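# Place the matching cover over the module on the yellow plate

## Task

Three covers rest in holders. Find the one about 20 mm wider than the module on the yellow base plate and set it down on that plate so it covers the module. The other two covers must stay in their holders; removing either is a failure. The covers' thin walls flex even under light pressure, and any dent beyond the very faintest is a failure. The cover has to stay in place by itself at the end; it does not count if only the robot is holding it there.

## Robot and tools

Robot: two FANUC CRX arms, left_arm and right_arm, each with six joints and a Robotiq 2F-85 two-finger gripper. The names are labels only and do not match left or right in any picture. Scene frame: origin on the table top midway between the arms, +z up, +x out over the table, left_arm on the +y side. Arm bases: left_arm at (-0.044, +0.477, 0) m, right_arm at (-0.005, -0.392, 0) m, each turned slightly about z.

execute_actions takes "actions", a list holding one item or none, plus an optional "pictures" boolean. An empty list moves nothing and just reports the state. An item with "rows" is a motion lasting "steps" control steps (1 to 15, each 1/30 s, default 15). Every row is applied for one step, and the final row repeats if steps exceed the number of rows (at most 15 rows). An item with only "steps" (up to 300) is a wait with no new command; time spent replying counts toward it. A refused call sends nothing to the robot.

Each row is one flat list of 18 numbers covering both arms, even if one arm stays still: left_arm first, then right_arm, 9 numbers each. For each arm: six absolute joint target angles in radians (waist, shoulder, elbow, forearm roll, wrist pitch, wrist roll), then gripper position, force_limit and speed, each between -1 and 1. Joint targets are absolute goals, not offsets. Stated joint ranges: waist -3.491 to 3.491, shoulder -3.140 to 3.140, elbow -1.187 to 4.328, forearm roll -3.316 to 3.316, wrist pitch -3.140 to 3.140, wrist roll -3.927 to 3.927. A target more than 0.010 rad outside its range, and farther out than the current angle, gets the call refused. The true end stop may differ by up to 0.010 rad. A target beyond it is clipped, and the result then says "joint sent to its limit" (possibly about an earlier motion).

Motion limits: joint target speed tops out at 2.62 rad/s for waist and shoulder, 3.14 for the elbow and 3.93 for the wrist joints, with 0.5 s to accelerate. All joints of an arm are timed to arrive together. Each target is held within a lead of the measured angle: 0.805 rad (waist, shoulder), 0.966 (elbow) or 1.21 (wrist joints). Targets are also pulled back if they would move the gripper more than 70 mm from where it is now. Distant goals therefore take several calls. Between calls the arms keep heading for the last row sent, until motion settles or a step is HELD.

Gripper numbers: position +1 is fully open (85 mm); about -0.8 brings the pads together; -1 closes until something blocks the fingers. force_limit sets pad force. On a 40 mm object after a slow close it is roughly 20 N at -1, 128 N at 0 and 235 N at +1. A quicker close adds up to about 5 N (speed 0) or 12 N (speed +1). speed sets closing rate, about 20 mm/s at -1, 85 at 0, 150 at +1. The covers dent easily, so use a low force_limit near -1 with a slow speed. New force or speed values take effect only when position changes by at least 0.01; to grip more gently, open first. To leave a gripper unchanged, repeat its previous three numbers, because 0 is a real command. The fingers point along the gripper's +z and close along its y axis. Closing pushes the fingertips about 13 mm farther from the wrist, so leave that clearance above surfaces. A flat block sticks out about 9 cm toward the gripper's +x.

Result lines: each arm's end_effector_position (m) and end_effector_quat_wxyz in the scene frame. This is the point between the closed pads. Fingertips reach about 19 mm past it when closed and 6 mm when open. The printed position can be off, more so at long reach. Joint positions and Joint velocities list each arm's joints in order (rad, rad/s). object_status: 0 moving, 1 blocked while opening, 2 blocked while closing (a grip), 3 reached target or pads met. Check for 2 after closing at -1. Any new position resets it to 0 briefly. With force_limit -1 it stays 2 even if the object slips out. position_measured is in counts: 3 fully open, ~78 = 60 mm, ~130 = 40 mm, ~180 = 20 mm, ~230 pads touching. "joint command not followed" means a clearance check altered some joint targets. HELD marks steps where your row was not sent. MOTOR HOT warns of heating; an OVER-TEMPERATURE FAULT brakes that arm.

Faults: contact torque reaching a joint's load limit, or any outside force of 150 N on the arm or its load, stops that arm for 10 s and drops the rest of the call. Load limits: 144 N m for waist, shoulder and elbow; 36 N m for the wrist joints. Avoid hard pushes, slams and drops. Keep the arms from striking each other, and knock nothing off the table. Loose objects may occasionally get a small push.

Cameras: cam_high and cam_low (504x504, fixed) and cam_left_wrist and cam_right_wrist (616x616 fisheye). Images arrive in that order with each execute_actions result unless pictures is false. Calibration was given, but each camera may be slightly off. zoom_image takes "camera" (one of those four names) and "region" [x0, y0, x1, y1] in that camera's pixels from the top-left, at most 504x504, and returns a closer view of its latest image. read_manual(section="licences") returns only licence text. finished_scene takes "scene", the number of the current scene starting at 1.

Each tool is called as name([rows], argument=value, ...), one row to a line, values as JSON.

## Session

execute_actions(actions=[])

Scene clock: 0.00 s of 7600.00 s.
left_arm: end_effector_position=(+0.8202, +0.7261, +0.2323) position_measured=3 object_status=3 end_effector_quat_wxyz=(+0.329, -0.033, +0.940, -0.084) | right_arm: end_effector_position=(+0.5194, +0.2151, +0.2722) position_measured=3 object_status=3 end_effector_quat_wxyz=(-0.043, +0.925, +0.368, +0.087)
Joint positions: left_arm=[ 0.765  0.754  0.583  0.583 -0.955 -0.73 ] | right_arm=[ 0.894  0.929  1.296  0.039 -1.746  2.873]
Joint velocities: left_arm=[ 0.     0.     0.001 -0.001  0.001 -0.   ] | right_arm=[-0.     0.     0.     0.     0.    -0.001]
camera_calibration (this result's frames):
cam_left_wrist: T_world_to_cam=[[0.0362282, 0.983973, -0.174601, -0.699553], [0.552069, 0.12593, 0.824234, -0.704796], [0.833011, -0.126252, -0.538659, -0.314906], [0, 0, 0, 1]] pos_world=[0.67676, 0.737339, 0.289148]
cam_right_wrist: T_world_to_cam=[[0.727837, -0.68438, -0.0433166, -0.218681], [-0.682726, -0.729106, 0.0478508, 0.531157], [-0.0643306, -0.00525429, -0.997915, 0.453218], [0, 0, 0, 1]] pos_world=[0.550955, 0.239991, 0.417384]

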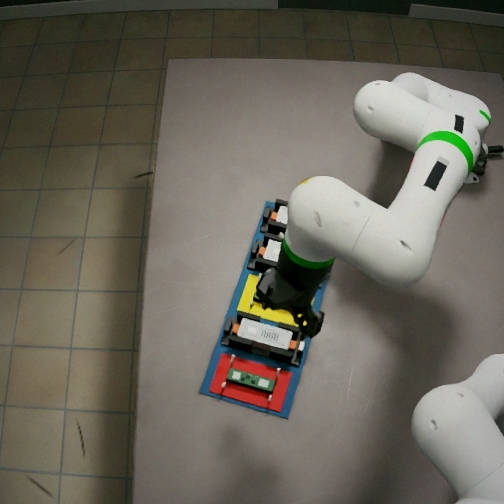

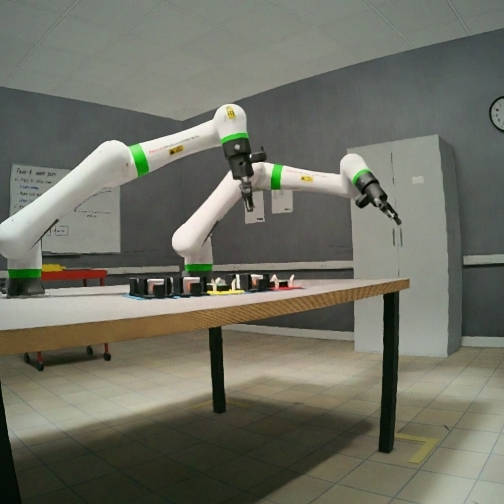

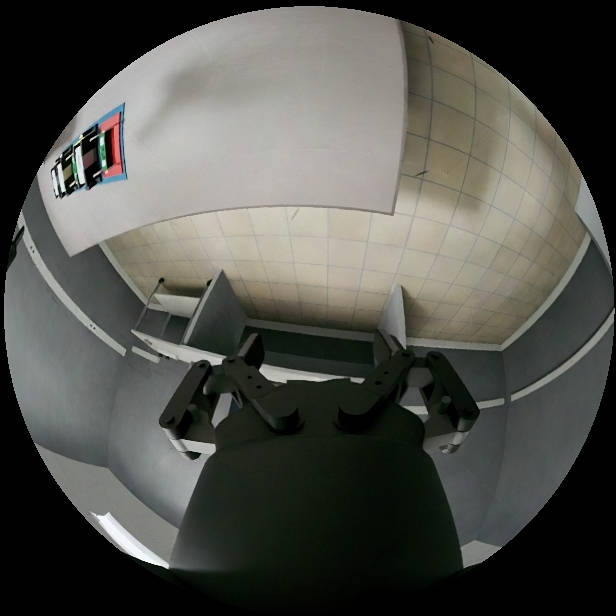

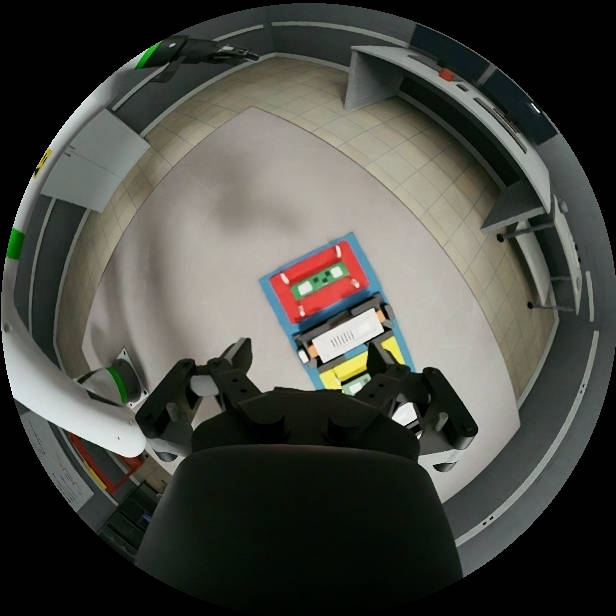

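execute_actions([
  {"rows":[[0.9,0.5,0.583,0.583,-0.955,-0.73,1,0,0,0.752,0.649,0.5607,0,-1.482,1.966,1,-1,1]],"steps":15},
], pictures=false)

execute_actions([
  {"steps":20},
])

zoom_image(camera="cam_right_wrist", region=[120, 200, 500, 400])

Scene clock: 2.70 s of 7600.00 s.
left_arm: end_effector_position=(+0.7581, +0.8078, +0.4269) position_measured=3 object_status=3 end_effector_quat_wxyz=(+0.420, -0.060, +0.905, -0.004) | right_arm: end_effector_position=(+0.5309, +0.1151, +0.1921) position_measured=3 object_status=3 end_effector_quat_wxyz=(-0.021, +0.999, +0.029, +0.024)
Joint positions: left_arm=[ 0.887  0.525  0.583  0.583 -0.955 -0.73 ] | right_arm=[ 0.798  0.739  0.798  0.013 -1.567  2.259]
Joint velocities: left_arm=[ 0.229 -0.439 -0.001  0.006  0.003 -0.001] | right_arm=[-0.24  -0.475 -1.241 -0.066  0.444 -1.523]
Steps of this call (steps 1 to 66: nothing new was sent; steps 67 to 81: all 15 steps of this action). Readings (joint positions | what the end effector reports):
67: left_arm=[0.765 0.754 0.583 0.583 -0.955 -0.730] | right_arm=[0.894 0.929 1.295 0.039 -1.746 2.872] | left_arm position_measured=3 object_status=3 | right_arm position_measured=3 object_status=3
68: left_arm=[0.767 0.750 0.583 0.583 -0.955 -0.730] | right_arm=[0.893 0.927 1.289 0.039 -1.744 2.865] | left_arm position_measured=3 object_status=3 | right_arm position_measured=3 object_status=3
70: left_arm=[0.782 0.723 0.583 0.583 -0.955 -0.730] | right_arm=[0.887 0.915 1.257 0.037 -1.732 2.825] | left_arm position_measured=3 object_status=3 | right_arm position_measured=3 object_status=3
74: left_arm=[0.821 0.649 0.583 0.583 -0.955 -0.730] | right_arm=[0.858 0.859 1.110 0.029 -1.679 2.644] | left_arm position_measured=3 object_status=3 | right_arm position_measured=3 object_status=3
81: the state above

Scene clock: 3.37 s of 7600.00 s.
left_arm: end_effector_position=(+0.7487, +0.8145, +0.4477) position_measured=3 object_status=3 end_effector_quat_wxyz=(+0.429, -0.063, +0.901, +0.006) | right_arm: end_effector_position=(+0.5196, +0.0542, +0.1505) position_measured=3 object_status=3 end_effector_quat_wxyz=(-0.000, +0.990, -0.140, +0.000)
Joint positions: left_arm=[ 0.9    0.5    0.583  0.583 -0.955 -0.73 ] | right_arm=[ 0.752  0.649  0.561  0.    -1.482  1.966]
Joint velocities: left_arm=[ 0.    -0.     0.     0.001  0.    -0.   ] | right_arm=[-0.     0.     0.    -0.    -0.     0.001]
Steps of this call (steps 1 to 20: the robot went on to your last target). Readings (joint positions | what the end effector reports):
1: left_arm=[0.893 0.513 0.583 0.583 -0.955 -0.730] | right_arm=[0.790 0.724 0.756 0.010 -1.552 2.207] | left_arm position_measured=3 object_status=3 | right_arm position_measured=3 object_status=3
2: left_arm=[0.898 0.504 0.583 0.583 -0.955 -0.730] | right_arm=[0.782 0.708 0.715 0.008 -1.537 2.156] | left_arm position_measured=3 object_status=3 | right_arm position_measured=3 object_status=3
4: left_arm=[0.900 0.500 0.583 0.583 -0.955 -0.730] | right_arm=[0.768 0.680 0.642 0.004 -1.511 2.066] | left_arm position_measured=3 object_status=3 | right_arm position_measured=3 object_status=3
8: left_arm=[0.900 0.500 0.583 0.583 -0.955 -0.730] | right_arm=[0.753 0.650 0.565 0.000 -1.483 1.971] | left_arm position_measured=3 object_status=3 | right_arm position_measured=3 object_status=3
20: the state above
camera_calibration (this result's frames):
cam_left_wrist: T_world_to_cam=[[-0.0764823, 0.996661, -0.0285948, -0.737643], [0.358581, 0.0542544, 0.931921, -0.698991], [0.93036, 0.0610219, -0.361533, -0.432759], [0, 0, 0, 1]] pos_world=[0.59685, 0.799511, 0.473855]
cam_right_wrist: T_world_to_cam=[[-0.227502, -0.973, -0.038897, 0.177195], [-0.947239, 0.211864, 0.240525, 0.477232], [-0.22579, 0.0915649, -0.969863, 0.405419], [0, 0, 0, 1]] pos_world=[0.583904, 0.0341807, 0.285307]

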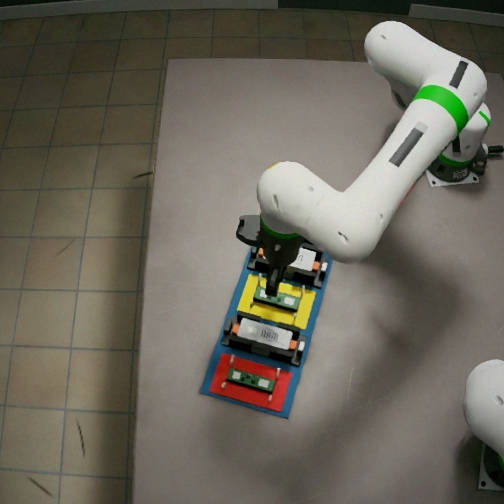

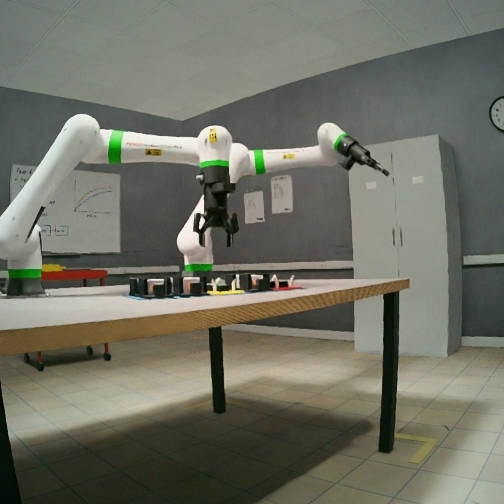

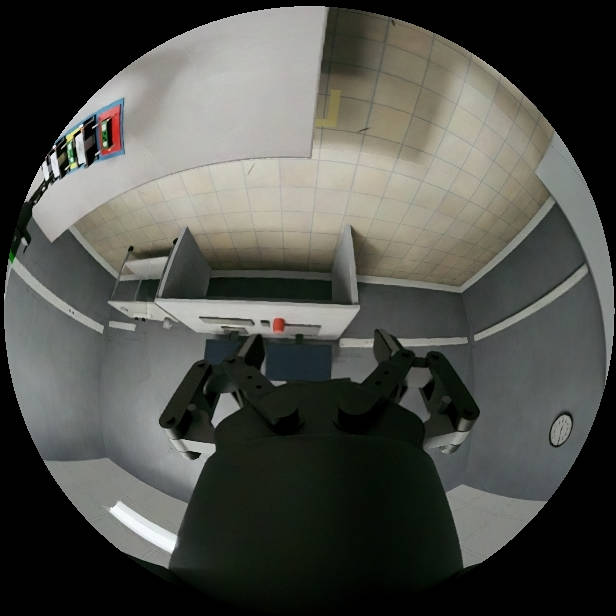

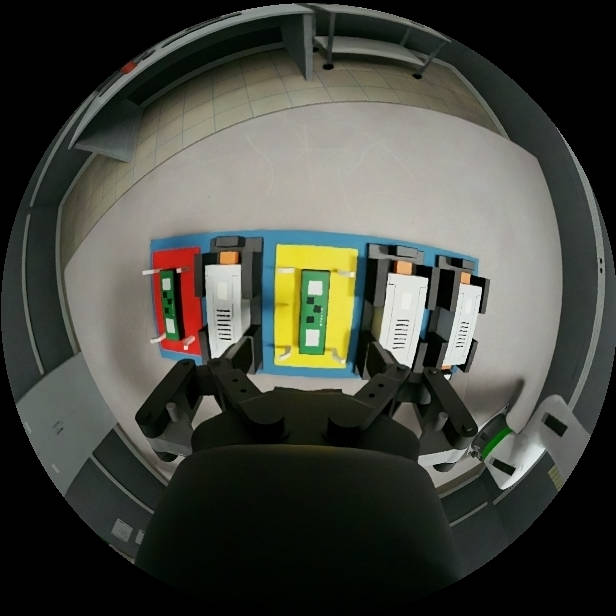

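Region (120, 200, 500, 400) of cam_right_wrist's 616x616 image, scaled by 1.326, with more detail than that image has; it fills the top 265 rows of this view, and the rest is white.

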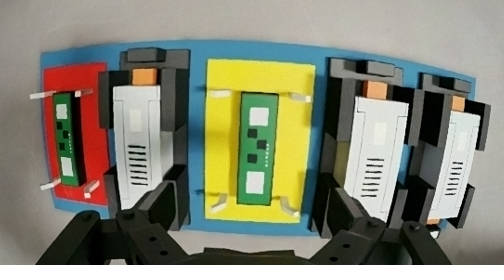

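execute_actions([
  {"rows":[[0.9,0.5,0.583,0.583,-0.955,-0.73,1,0,0,0.6754,0.4498,0.1037,0,-1.225,2.043,1,-1,1]],"steps":15},
], pictures=false)

execute_actions([
  {"steps":10},
])

zoom_image(camera="cam_right_wrist", region=[160, 210, 460, 380])

Scene clock: 5.23 s of 7600.00 s.
left_arm: end_effector_position=(+0.7486, +0.8145, +0.4478) position_measured=3 object_status=3 end_effector_quat_wxyz=(+0.429, -0.063, +0.901, +0.006) | right_arm: end_effector_position=(+0.4911, -0.0490, +0.0891) position_measured=3 object_status=3 end_effector_quat_wxyz=(+0.000, +0.990, -0.139, -0.000)
Joint positions: left_arm=[ 0.9    0.5    0.583  0.583 -0.955 -0.73 ] | right_arm=[ 0.68   0.461  0.129 -0.    -1.239  2.039]
Joint velocities: left_arm=[ 0.     0.    -0.001 -0.001  0.     0.   ] | right_arm=[-0.09  -0.234 -0.534 -0.     0.3    0.09 ]
Steps of this call (steps 1 to 15: the robot went on to your last target; steps 16 to 41: nothing new was sent; steps 42 to 56: all 15 steps of this action). Readings (joint positions | what the end effector reports):
42: left_arm=[0.900 0.500 0.583 0.583 -0.955 -0.730] | right_arm=[0.752 0.649 0.560 -0.000 -1.482 1.966] | left_arm position_measured=3 object_status=3 | right_arm position_measured=3 object_status=3
43: left_arm=[0.900 0.500 0.583 0.583 -0.955 -0.730] | right_arm=[0.751 0.646 0.554 -0.000 -1.478 1.966] | left_arm position_measured=3 object_status=3 | right_arm position_measured=3 object_status=3
45: left_arm=[0.900 0.500 0.583 0.583 -0.955 -0.730] | right_arm=[0.746 0.632 0.522 0.000 -1.460 1.972] | left_arm position_measured=3 object_status=3 | right_arm position_measured=3 object_status=3
49: left_arm=[0.900 0.500 0.583 0.583 -0.955 -0.730] | right_arm=[0.721 0.569 0.378 -0.000 -1.379 1.997] | left_arm position_measured=3 object_status=3 | right_arm position_measured=3 object_status=3
56: the state above

Scene clock: 5.57 s of 7600.00 s.
left_arm: end_effector_position=(+0.7486, +0.8145, +0.4478) position_measured=3 object_status=3 end_effector_quat_wxyz=(+0.429, -0.063, +0.901, +0.006) | right_arm: end_effector_position=(+0.4883, -0.0556, +0.0852) position_measured=3 object_status=3 end_effector_quat_wxyz=(+0.000, +0.990, -0.139, -0.000)
Joint positions: left_arm=[ 0.9    0.5    0.583  0.583 -0.955 -0.73 ] | right_arm=[ 0.675  0.45   0.104 -0.    -1.225  2.043]
Joint velocities: left_arm=[ 0.    -0.     0.    -0.001  0.001  0.   ] | right_arm=[ 0.    -0.     0.     0.001 -0.     0.001]
Steps of this call (steps 1 to 10: the robot went on to your last target). Readings (joint positions | what the end effector reports):
1: left_arm=[0.900 0.500 0.583 0.583 -0.955 -0.730] | right_arm=[0.677 0.454 0.115 -0.000 -1.231 2.041] | left_arm position_measured=3 object_status=3 | right_arm position_measured=3 object_status=3
2: left_arm=[0.900 0.500 0.583 0.583 -0.955 -0.730] | right_arm=[0.676 0.451 0.107 -0.000 -1.227 2.043] | left_arm position_measured=3 object_status=3 | right_arm position_measured=3 object_status=3
4: left_arm=[0.900 0.500 0.583 0.583 -0.955 -0.730] | right_arm=[0.675 0.450 0.104 -0.000 -1.225 2.043] | left_arm position_measured=3 object_status=3 | right_arm position_measured=3 object_status=3
8: left_arm=[0.900 0.500 0.583 0.583 -0.955 -0.730] | right_arm=[0.675 0.450 0.104 -0.000 -1.225 2.043] | left_arm position_measured=3 object_status=3 | right_arm position_measured=3 object_status=3
10: the state above
camera_calibration (this result's frames):
cam_left_wrist: T_world_to_cam=[[-0.0764868, 0.996661, -0.028569, -0.73765], [0.358551, 0.0542299, 0.931934, -0.698982], [0.930372, 0.0610372, -0.361501, -0.432776], [0, 0, 0, 1]] pos_world=[0.596843, 0.799509, 0.473882]
cam_right_wrist: T_world_to_cam=[[-0.227126, -0.973116, -0.0381869, 0.0604552], [-0.947192, 0.211621, 0.240923, 0.486481], [-0.226365, 0.0908903, -0.969793, 0.345218], [0, 0, 0, 1]] pos_world=[0.552667, -0.0754967, 0.219894]

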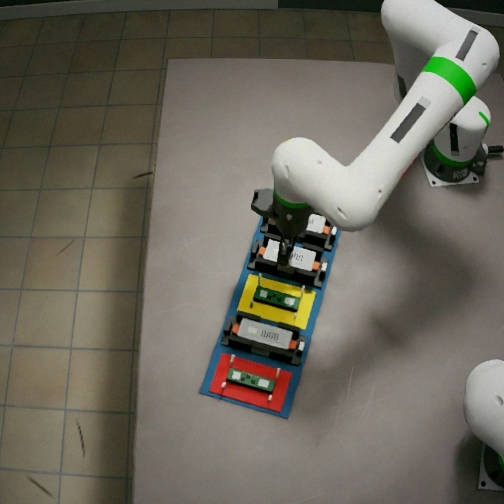

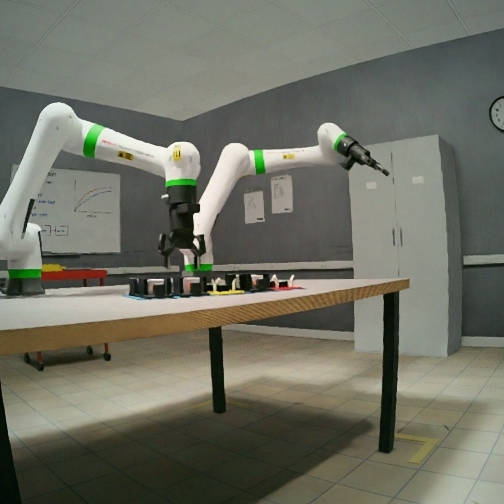

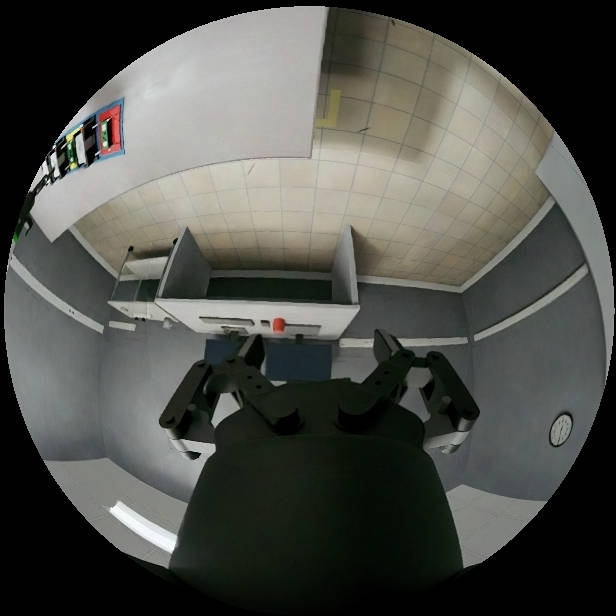

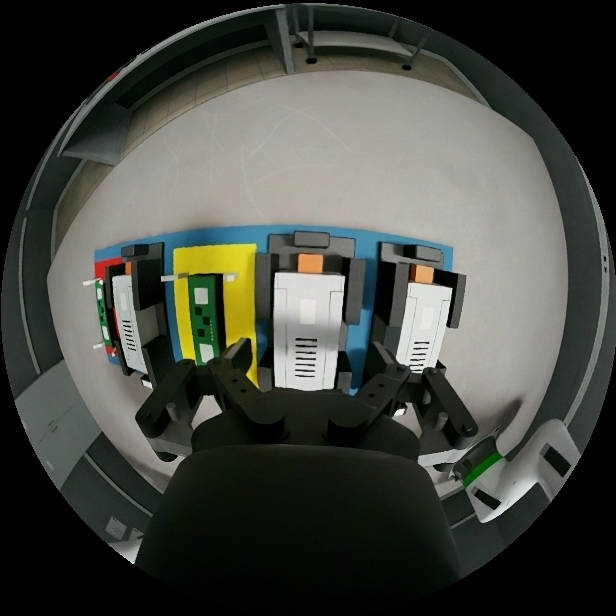

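Region (160, 210, 460, 380) of cam_right_wrist's 616x616 image, scaled by 1.680, with more detail than that image has; it fills the top 286 rows of this view, and the rest is white.

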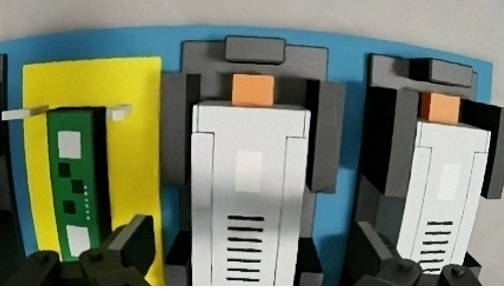

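execute_actions([
  {"rows":[[0.9,0.5,0.583,0.583,-0.955,-0.73,1,0,0,0.6884,0.437,0.078,0,-1.212,2.03,0.65,-1,1],[0.9,0.5,0.583,0.583,-0.955,-0.73,1,0,0,0.6884,0.437,0.078,0,-1.212,2.03,0.65,-1,1],[0.9,0.5,0.583,0.583,-0.955,-0.73,1,0,0,0.6884,0.437,0.078,0,-1.212,2.03,0.65,-1,1],[0.9,0.5,0.583,0.583,-0.955,-0.73,1,0,0,0.6884,0.437,0.078,0,-1.212,2.03,0.65,-1,1],[0.9,0.5,0.583,0.583,-0.955,-0.73,1,0,0,0.6884,0.437,0.078,0,-1.212,2.03,0.65,-1,1],[0.9,0.5,0.583,0.583,-0.955,-0.73,1,0,0,0.6884,0.4538,0.0545,0,-1.1715,2.03,0.65,-1,1]],"steps":15},
])

zoom_image(camera="cam_low", region=[120, 230, 240, 310])

zoom_image(camera="cam_right_wrist", region=[170, 210, 470, 420])

zoom_image(camera="cam_high", region=[230, 190, 350, 290])

Scene clock: 11.37 s of 7600.00 s.
left_arm: end_effector_position=(+0.7486, +0.8145, +0.4478) position_measured=3 object_status=3 end_effector_quat_wxyz=(+0.429, -0.063, +0.901, +0.006) | right_arm: end_effector_position=(+0.4793, -0.0542, +0.0633) position_measured=47 object_status=0 end_effector_quat_wxyz=(-0.000, +0.990, -0.139, +0.000)
Joint positions: left_arm=[ 0.9    0.5    0.583  0.583 -0.955 -0.73 ] | right_arm=[ 0.688  0.454  0.055 -0.    -1.172  2.03 ]
Joint velocities: left_arm=[ 0.001 -0.001 -0.    -0.     0.     0.   ] | right_arm=[ 0.001  0.001 -0.001 -0.     0.001  0.001]
Steps of this call (steps 1 to 30: the robot went on to your last target; steps 31 to 90: nothing new was sent; then 2.30 s passed at rest; steps 91 to 105: all 15 steps of this action). Readings (joint positions | what the end effector reports):
91: left_arm=[0.900 0.500 0.583 0.583 -0.955 -0.730] | right_arm=[0.676 0.449 0.103 0.000 -1.225 2.043] | left_arm position_measured=3 object_status=3 | right_arm position_measured=3 object_status=0
92: left_arm=[0.900 0.500 0.583 0.583 -0.955 -0.730] | right_arm=[0.678 0.447 0.097 0.000 -1.222 2.041] | left_arm position_measured=3 object_status=3 | right_arm position_measured=6 object_status=0
94: left_arm=[0.900 0.500 0.583 0.583 -0.955 -0.730] | right_arm=[0.686 0.439 0.082 0.000 -1.214 2.033] | left_arm position_measured=3 object_status=3 | right_arm position_measured=24 object_status=0
98: left_arm=[0.900 0.500 0.583 0.583 -0.955 -0.730] | right_arm=[0.688 0.445 0.065 0.000 -1.190 2.030] | left_arm position_measured=3 object_status=3 | right_arm position_measured=46 object_status=0
105: the state above
camera_calibration (this result's frames):
cam_left_wrist: T_world_to_cam=[[-0.0764868, 0.996661, -0.0285689, -0.737651], [0.35855, 0.0542298, 0.931934, -0.698982], [0.930372, 0.0610372, -0.361501, -0.432776], [0, 0, 0, 1]] pos_world=[0.596843, 0.799509, 0.473882]
cam_right_wrist: T_world_to_cam=[[-0.227211, -0.973078, -0.0386554, 0.0590031], [-0.947242, 0.211615, 0.240731, 0.483033], [-0.22607, 0.0913127, -0.969822, 0.32172], [0, 0, 0, 1]] pos_world=[0.543687, -0.0741796, 0.198011]

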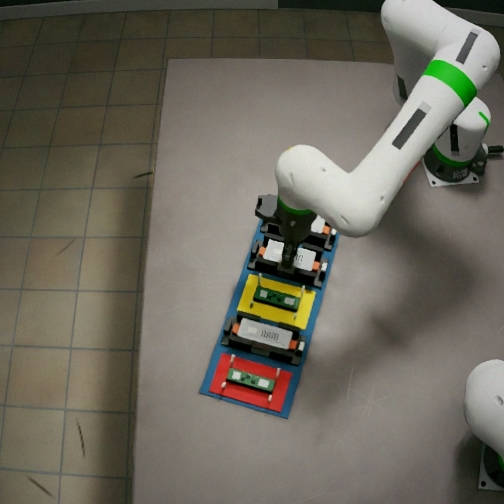

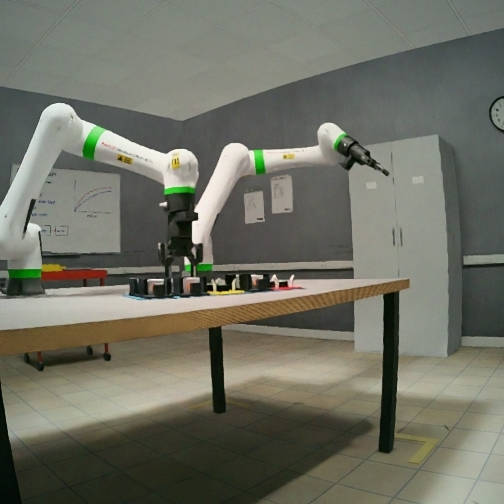

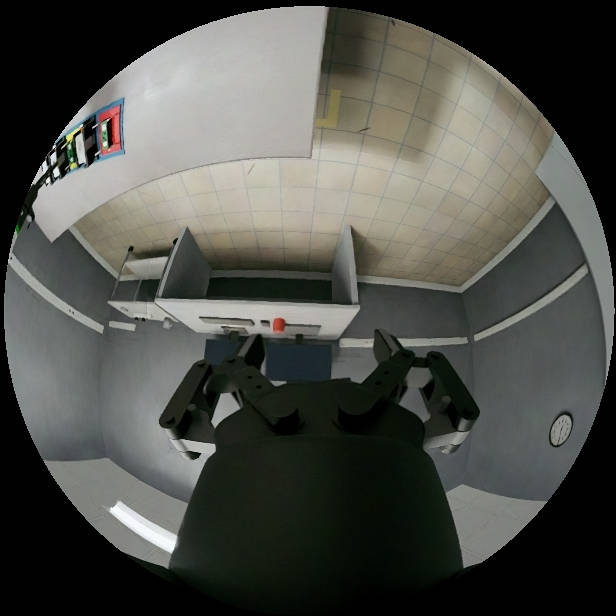

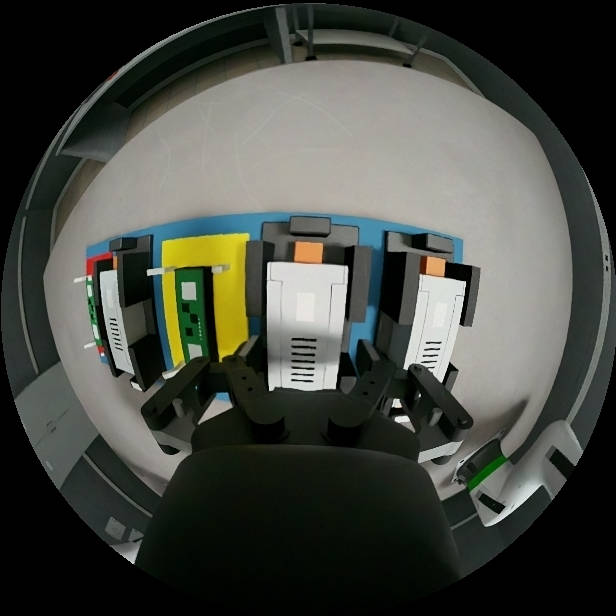

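Region (120, 230, 240, 310) of cam_low's 504x504 image, scaled by 4.200, with more detail than that image has.

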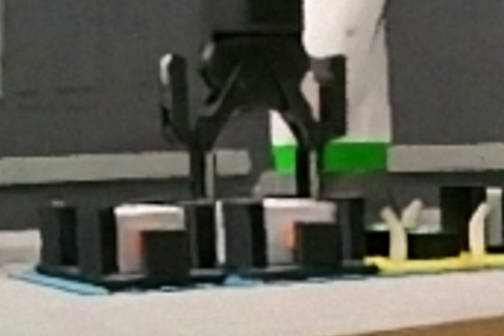

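Region (170, 210, 470, 420) of cam_right_wrist's 616x616 image, scaled by 1.680, with more detail than that image has; it fills the top 353 rows of this view, and the rest is white.

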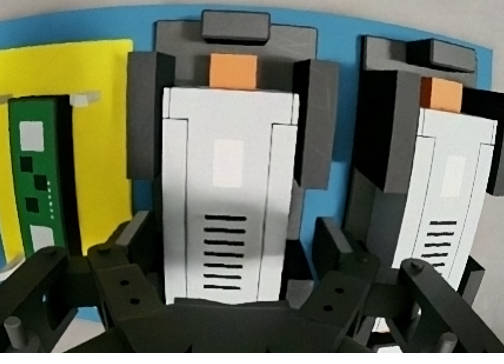

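Region (230, 190, 350, 290) of cam_high's 504x504 image, scaled by 4.200, with more detail than that image has.

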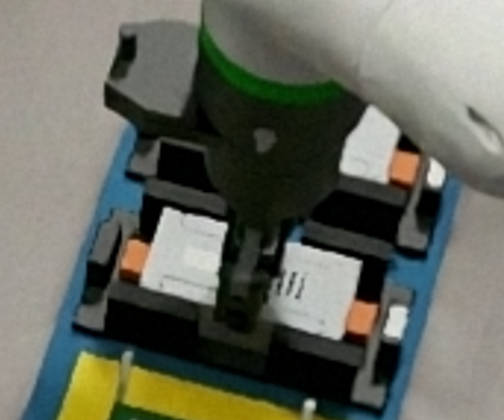

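execute_actions([
  {"rows":[[0.9,0.5,0.583,0.583,-0.955,-0.73,1,0,0,0.6884,0.4675,0.040,0,-1.1435,2.03,0.4,-1,1],[0.9,0.5,0.583,0.583,-0.955,-0.73,1,0,0,0.6884,0.4675,0.040,0,-1.1435,2.03,0.4,-1,1],[0.9,0.5,0.583,0.583,-0.955,-0.73,1,0,0,0.6884,0.4675,0.040,0,-1.1435,2.03,0.4,-1,1],[0.9,0.5,0.583,0.583,-0.955,-0.73,1,0,0,0.6884,0.4675,0.040,0,-1.1435,2.03,0.65,-1,1],[0.9,0.5,0.583,0.583,-0.955,-0.73,1,0,0,0.6884,0.4812,0.0258,0,-1.1154,2.03,0.65,-1,1]],"steps":15},
], pictures=false)

execute_actions([
  {"rows":[[0.9,0.5,0.583,0.583,-0.955,-0.73,1,0,0,0.6884,0.4812,0.0258,0,-1.1154,2.03,-1,-0.87,-1]],"steps":15},
], pictures=false)

execute_actions([
  {"steps":30},
])

Scene clock: 13.43 s of 7600.00 s.
left_arm: end_effector_position=(+0.7486, +0.8145, +0.4478) position_measured=3 object_status=3 end_effector_quat_wxyz=(+0.429, -0.063, +0.901, +0.006) | right_arm: end_effector_position=(+0.4793, -0.0542, +0.0362) position_measured=48 object_status=0 end_effector_quat_wxyz=(-0.000, +0.990, -0.139, +0.000)
Joint positions: left_arm=[ 0.9    0.5    0.583  0.583 -0.955 -0.73 ] | right_arm=[ 0.688  0.481  0.026  0.    -1.115  2.03 ]
Joint velocities: left_arm=[ 0.    -0.    -0.001  0.    -0.001 -0.   ] | right_arm=[-0.     0.    -0.001 -0.001  0.    -0.001]
Steps of this call (steps 1 to 15: the robot went on to your last target; steps 16 to 47: nothing new was sent; steps 48 to 62: all 15 steps of this action). Readings (joint positions | what the end effector reports):
48: left_arm=[0.900 0.500 0.583 0.583 -0.955 -0.730] | right_arm=[0.688 0.454 0.054 0.000 -1.171 2.030] | left_arm position_measured=3 object_status=3 | right_arm position_measured=47 object_status=0
49: left_arm=[0.900 0.500 0.583 0.583 -0.955 -0.730] | right_arm=[0.688 0.457 0.051 0.000 -1.163 2.030] | left_arm position_measured=3 object_status=3 | right_arm position_measured=50 object_status=0
51: left_arm=[0.900 0.500 0.583 0.583 -0.955 -0.730] | right_arm=[0.688 0.466 0.042 0.000 -1.147 2.030] | left_arm position_measured=3 object_status=3 | right_arm position_measured=67 object_status=0
55: left_arm=[0.900 0.500 0.583 0.583 -0.955 -0.730] | right_arm=[0.688 0.480 0.027 0.000 -1.119 2.030] | left_arm position_measured=3 object_status=3 | right_arm position_measured=51 object_status=0
62: the state above

Scene clock: 13.93 s of 7600.00 s.
left_arm: end_effector_position=(+0.7486, +0.8145, +0.4478) position_measured=3 object_status=3 end_effector_quat_wxyz=(+0.429, -0.063, +0.901, +0.006) | right_arm: end_effector_position=(+0.4794, -0.0541, +0.0361) position_measured=69 object_status=0 end_effector_quat_wxyz=(-0.000, +0.990, -0.139, +0.000)
Joint positions: left_arm=[ 0.9    0.5    0.583  0.583 -0.955 -0.73 ] | right_arm=[ 0.688  0.481  0.026  0.    -1.115  2.03 ]
Joint velocities: left_arm=[-0.     0.    -0.     0.001 -0.001  0.   ] | right_arm=[-0.     0.    -0.    -0.001  0.002 -0.   ]
Steps of this call (steps 1 to 15: all 15 steps of this action). Readings (joint positions | what the end effector reports):
1: left_arm=[0.900 0.500 0.583 0.583 -0.955 -0.730] | right_arm=[0.688 0.481 0.026 0.000 -1.115 2.030] | left_arm position_measured=3 object_status=3 | right_arm position_measured=48 object_status=0
2: left_arm=[0.900 0.500 0.583 0.583 -0.955 -0.730] | right_arm=[0.688 0.481 0.026 0.000 -1.115 2.030] | left_arm position_measured=3 object_status=3 | right_arm position_measured=48 object_status=0
4: left_arm=[0.900 0.500 0.583 0.583 -0.955 -0.730] | right_arm=[0.688 0.481 0.026 0.000 -1.115 2.030] | left_arm position_measured=3 object_status=3 | right_arm position_measured=50 object_status=0
8: left_arm=[0.900 0.500 0.583 0.583 -0.955 -0.730] | right_arm=[0.688 0.481 0.026 0.000 -1.115 2.030] | left_arm position_measured=3 object_status=3 | right_arm position_measured=57 object_status=0
15: the state above

Scene clock: 14.93 s of 7600.00 s.
left_arm: end_effector_position=(+0.7486, +0.8145, +0.4478) position_measured=3 object_status=3 end_effector_quat_wxyz=(+0.429, -0.063, +0.901, +0.006) | right_arm: end_effector_position=(+0.4793, -0.0542, +0.0361) position_measured=101 object_status=2 end_effector_quat_wxyz=(-0.000, +0.990, -0.139, -0.000)
Joint positions: left_arm=[ 0.9    0.5    0.583  0.583 -0.955 -0.73 ] | right_arm=[ 0.688  0.481  0.026 -0.    -1.115  2.03 ]
Joint velocities: left_arm=[ 0.001 -0.    -0.001  0.     0.    -0.   ] | right_arm=[-0.  0. -0.  0.  0.  0.]
Steps of this call (steps 1 to 15: the robot went on to your last target; steps 16 to 30: nothing new was sent). Readings (joint positions | what the end effector reports):
1: left_arm=[0.900 0.500 0.583 0.583 -0.955 -0.730] | right_arm=[0.688 0.481 0.026 -0.000 -1.115 2.030] | left_arm position_measured=3 object_status=3 | right_arm position_measured=71 object_status=0
2: left_arm=[0.900 0.500 0.583 0.583 -0.955 -0.730] | right_arm=[0.688 0.481 0.026 -0.000 -1.115 2.030] | left_arm position_measured=3 object_status=3 | right_arm position_measured=73 object_status=0
4: left_arm=[0.900 0.500 0.583 0.583 -0.955 -0.730] | right_arm=[0.688 0.481 0.026 -0.000 -1.115 2.030] | left_arm position_measured=3 object_status=3 | right_arm position_measured=76 object_status=0
8: left_arm=[0.900 0.500 0.583 0.583 -0.955 -0.730] | right_arm=[0.688 0.481 0.026 -0.000 -1.115 2.030] | left_arm position_measured=3 object_status=3 | right_arm position_measured=83 object_status=0
30: the state above
All arms were judged still, so your last target was given up. Only a new action makes them travel on or press farther. Fingers that are still opening or closing keep moving.
camera_calibration (this result's frames):
cam_left_wrist: T_world_to_cam=[[-0.0764868, 0.996661, -0.0285688, -0.73765], [0.35855, 0.0542296, 0.931934, -0.698982], [0.930372, 0.0610373, -0.361501, -0.432777], [0, 0, 0, 1]] pos_world=[0.596843, 0.799509, 0.473882]
cam_right_wrist: T_world_to_cam=[[-0.227131, -0.973103, -0.0384859, 0.0579361], [-0.947242, 0.211573, 0.240771, 0.489537], [-0.226152, 0.091142, -0.969819, 0.295442], [0, 0, 0, 1]] pos_world=[0.543683, -0.0741219, 0.170889]

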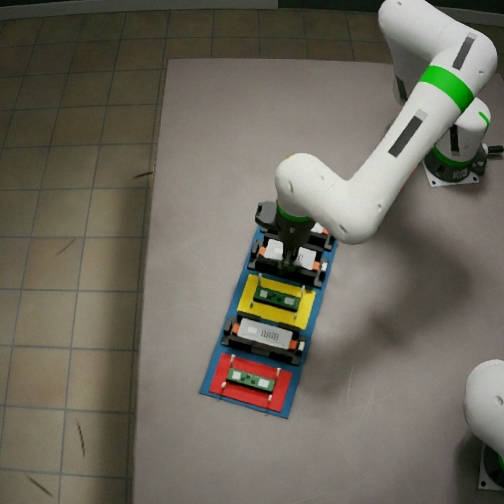

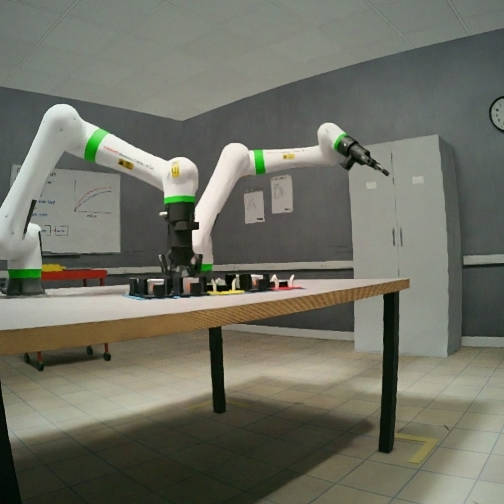

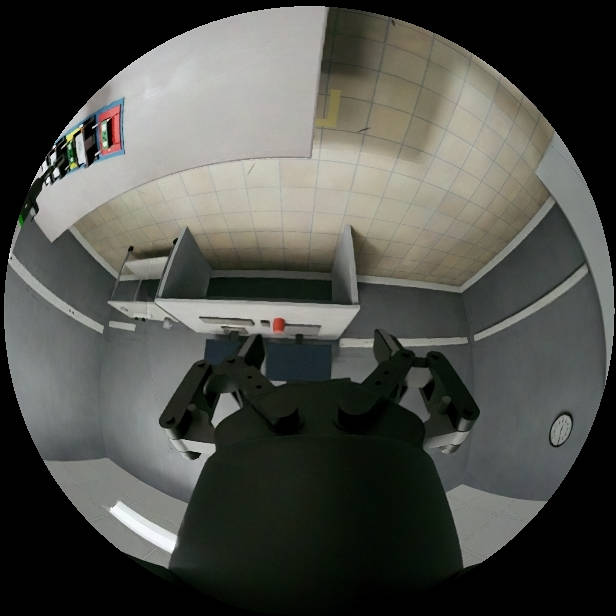

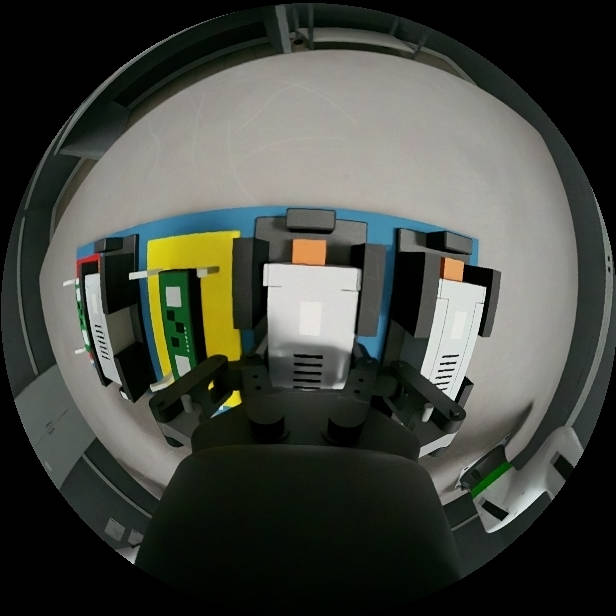

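execute_actions([
  {"rows":[[0.9,0.5,0.583,0.583,-0.955,-0.73,1,0,0,0.6884,0.478,0.029,0,-1.122,2.03,-1,-0.87,-1],[0.9,0.5,0.583,0.583,-0.955,-0.73,1,0,0,0.6884,0.478,0.029,0,-1.122,2.03,-1,-0.87,-1],[0.9,0.5,0.583,0.583,-0.955,-0.73,1,0,0,0.6884,0.4745,0.033,0,-1.129,2.03,-1,-0.87,-1],[0.9,0.5,0.583,0.583,-0.955,-0.73,1,0,0,0.6884,0.4745,0.033,0,-1.129,2.03,-1,-0.87,-1],[0.9,0.5,0.583,0.583,-0.955,-0.73,1,0,0,0.6884,0.471,0.0365,0,-1.136,2.03,-1,-0.87,-1],[0.9,0.5,0.583,0.583,-0.955,-0.73,1,0,0,0.6884,0.471,0.0365,0,-1.136,2.03,-1,-0.87,-1],[0.9,0.5,0.583,0.583,-0.955,-0.73,1,0,0,0.6884,0.4675,0.040,0,-1.1435,2.03,-1,-0.87,-1],[0.9,0.5,0.583,0.583,-0.955,-0.73,1,0,0,0.6884,0.4675,0.040,0,-1.1435,2.03,-1,-0.87,-1],[0.9,0.5,0.583,0.583,-0.955,-0.73,1,0,0,0.6884,0.461,0.047,0,-1.157,2.03,-1,-0.87,-1],[0.9,0.5,0.583,0.583,-0.955,-0.73,1,0,0,0.6884,0.461,0.047,0,-1.157,2.03,-1,-0.87,-1],[0.9,0.5,0.583,0.583,-0.955,-0.73,1,0,0,0.6884,0.4538,0.0545,0,-1.1715,2.03,-1,-0.87,-1]],"steps":15},
], pictures=false)

execute_actions([
  {"rows":[[0.9,0.5,0.583,0.583,-0.955,-0.73,1,0,0,0.6884,0.443,0.071,0,-1.199,2.03,-1,-0.87,-1],[0.9,0.5,0.583,0.583,-0.955,-0.73,1,0,0,0.6884,0.443,0.071,0,-1.199,2.03,-1,-0.87,-1],[0.9,0.5,0.583,0.583,-0.955,-0.73,1,0,0,0.6884,0.432,0.088,0,-1.227,2.03,-1,-0.87,-1],[0.9,0.5,0.583,0.583,-0.955,-0.73,1,0,0,0.6884,0.432,0.088,0,-1.227,2.03,-1,-0.87,-1],[0.9,0.5,0.583,0.583,-0.955,-0.73,1,0,0,0.6884,0.421,0.105,0,-1.254,2.03,-1,-0.87,-1],[0.9,0.5,0.583,0.583,-0.955,-0.73,1,0,0,0.6884,0.421,0.105,0,-1.254,2.03,-1,-0.87,-1],[0.9,0.5,0.583,0.583,-0.955,-0.73,1,0,0,0.6884,0.4107,0.1217,0,-1.282,2.03,-1,-0.87,-1]],"steps":15},
])

Scene clock: 18.03 s of 7600.00 s.
left_arm: end_effector_position=(+0.7486, +0.8145, +0.4478) position_measured=3 object_status=3 end_effector_quat_wxyz=(+0.429, -0.063, +0.901, +0.006) | right_arm: end_effector_position=(+0.4793, -0.0542, +0.0628) position_measured=101 object_status=2 end_effector_quat_wxyz=(-0.000, +0.990, -0.139, +0.000)
Joint positions: left_arm=[ 0.9    0.5    0.583  0.583 -0.955 -0.73 ] | right_arm=[ 0.688  0.454  0.054  0.    -1.171  2.03 ]
Joint velocities: left_arm=[-0.001 -0.     0.001 -0.001  0.001  0.   ] | right_arm=[-0.    -0.005  0.008 -0.001 -0.018  0.001]
Steps of this call (steps 1 to 78: nothing new was sent; steps 79 to 93: all 15 steps of this action). Readings (joint positions | what the end effector reports):
79: left_arm=[0.900 0.500 0.583 0.583 -0.955 -0.730] | right_arm=[0.688 0.481 0.026 0.000 -1.116 2.030] | left_arm position_measured=3 object_status=3 | right_arm position_measured=101 object_status=2
80: left_arm=[0.900 0.500 0.583 0.583 -0.955 -0.730] | right_arm=[0.688 0.480 0.027 0.000 -1.119 2.030] | left_arm position_measured=3 object_status=3 | right_arm position_measured=101 object_status=2
82: left_arm=[0.900 0.500 0.583 0.583 -0.955 -0.730] | right_arm=[0.688 0.477 0.031 0.000 -1.125 2.030] | left_arm position_measured=3 object_status=3 | right_arm position_measured=101 object_status=2
86: left_arm=[0.900 0.500 0.583 0.583 -0.955 -0.730] | right_arm=[0.688 0.470 0.038 0.000 -1.139 2.030] | left_arm position_measured=3 object_status=3 | right_arm position_measured=101 object_status=2
93: the state above

Scene clock: 18.53 s of 7600.00 s.
left_arm: end_effector_position=(+0.7486, +0.8145, +0.4478) position_measured=3 object_status=3 end_effector_quat_wxyz=(+0.429, -0.063, +0.901, +0.006) | right_arm: end_effector_position=(+0.4793, -0.0544, +0.1151) position_measured=120 object_status=0 end_effector_quat_wxyz=(+0.000, +0.990, -0.139, -0.000)
Joint positions: left_arm=[ 0.9    0.5    0.583  0.583 -0.955 -0.73 ] | right_arm=[ 0.688  0.411  0.122  0.    -1.282  2.03 ]
Joint velocities: left_arm=[-0.    -0.    -0.    -0.     0.001 -0.   ] | right_arm=[ 0.    -0.     0.002  0.    -0.002 -0.001]
Steps of this call (steps 1 to 15: all 15 steps of this action). Readings (joint positions | what the end effector reports):
1: left_arm=[0.900 0.500 0.583 0.583 -0.955 -0.730] | right_arm=[0.688 0.454 0.055 0.000 -1.172 2.030] | left_arm position_measured=3 object_status=3 | right_arm position_measured=102 object_status=2
2: left_arm=[0.900 0.500 0.583 0.583 -0.955 -0.730] | right_arm=[0.688 0.451 0.059 0.000 -1.179 2.030] | left_arm position_measured=3 object_status=3 | right_arm position_measured=102 object_status=2
4: left_arm=[0.900 0.500 0.583 0.583 -0.955 -0.730] | right_arm=[0.688 0.442 0.073 0.000 -1.204 2.030] | left_arm position_measured=3 object_status=3 | right_arm position_measured=102 object_status=0
8: left_arm=[0.900 0.500 0.583 0.583 -0.955 -0.730] | right_arm=[0.688 0.420 0.106 0.000 -1.256 2.030] | left_arm position_measured=3 object_status=3 | right_arm position_measured=108 object_status=0
15: the state above
camera_calibration (this result's frames):
cam_left_wrist: T_world_to_cam=[[-0.0764868, 0.996661, -0.0285689, -0.737651], [0.35855, 0.0542297, 0.931934, -0.698982], [0.930372, 0.0610372, -0.361501, -0.432776], [0, 0, 0, 1]] pos_world=[0.596843, 0.799509, 0.473882]
cam_right_wrist: T_world_to_cam=[[-0.227272, -0.973084, -0.0381352, 0.0607755], [-0.947163, 0.211778, 0.240898, 0.470493], [-0.226338, 0.0908697, -0.969801, 0.372069], [0, 0, 0, 1]] pos_world=[0.54366, -0.0743101, 0.249809]

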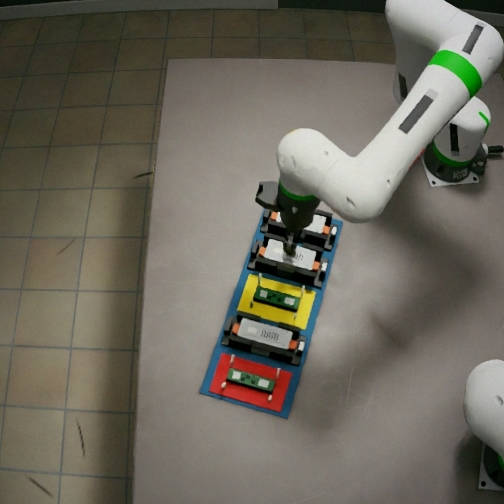

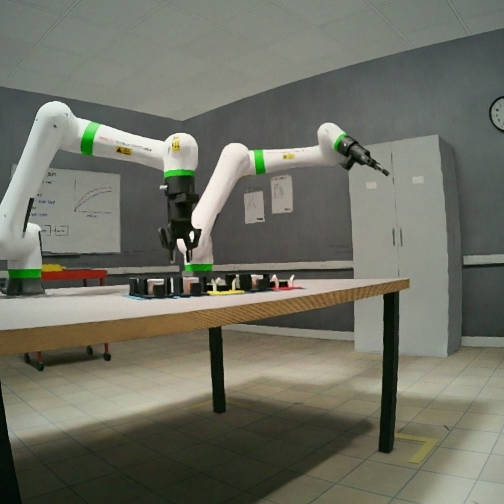

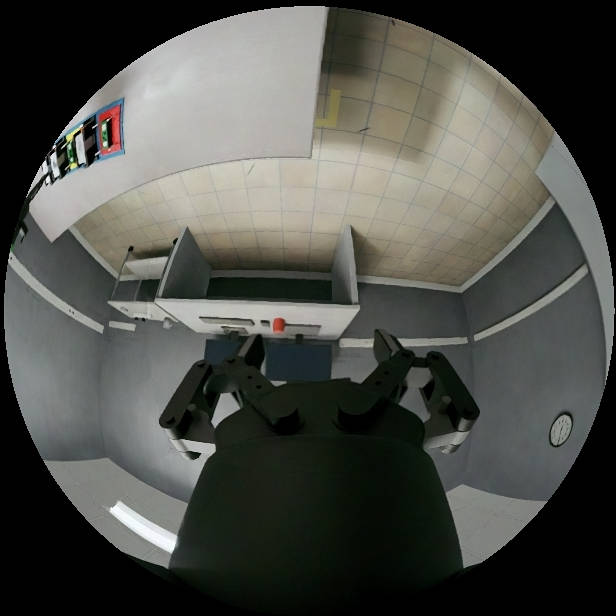

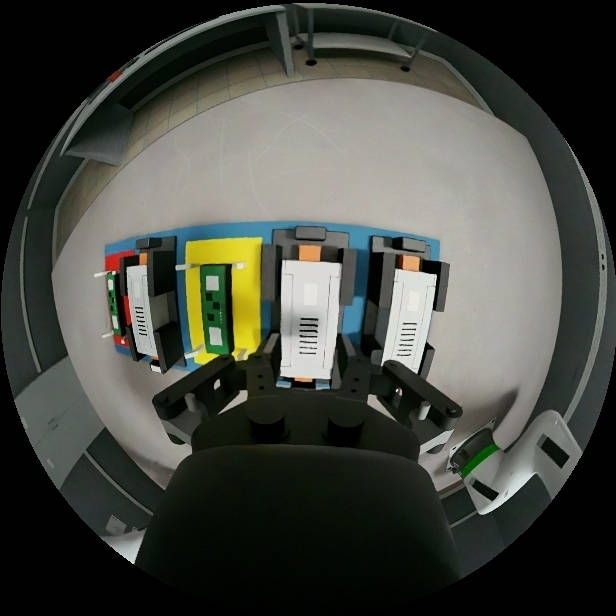

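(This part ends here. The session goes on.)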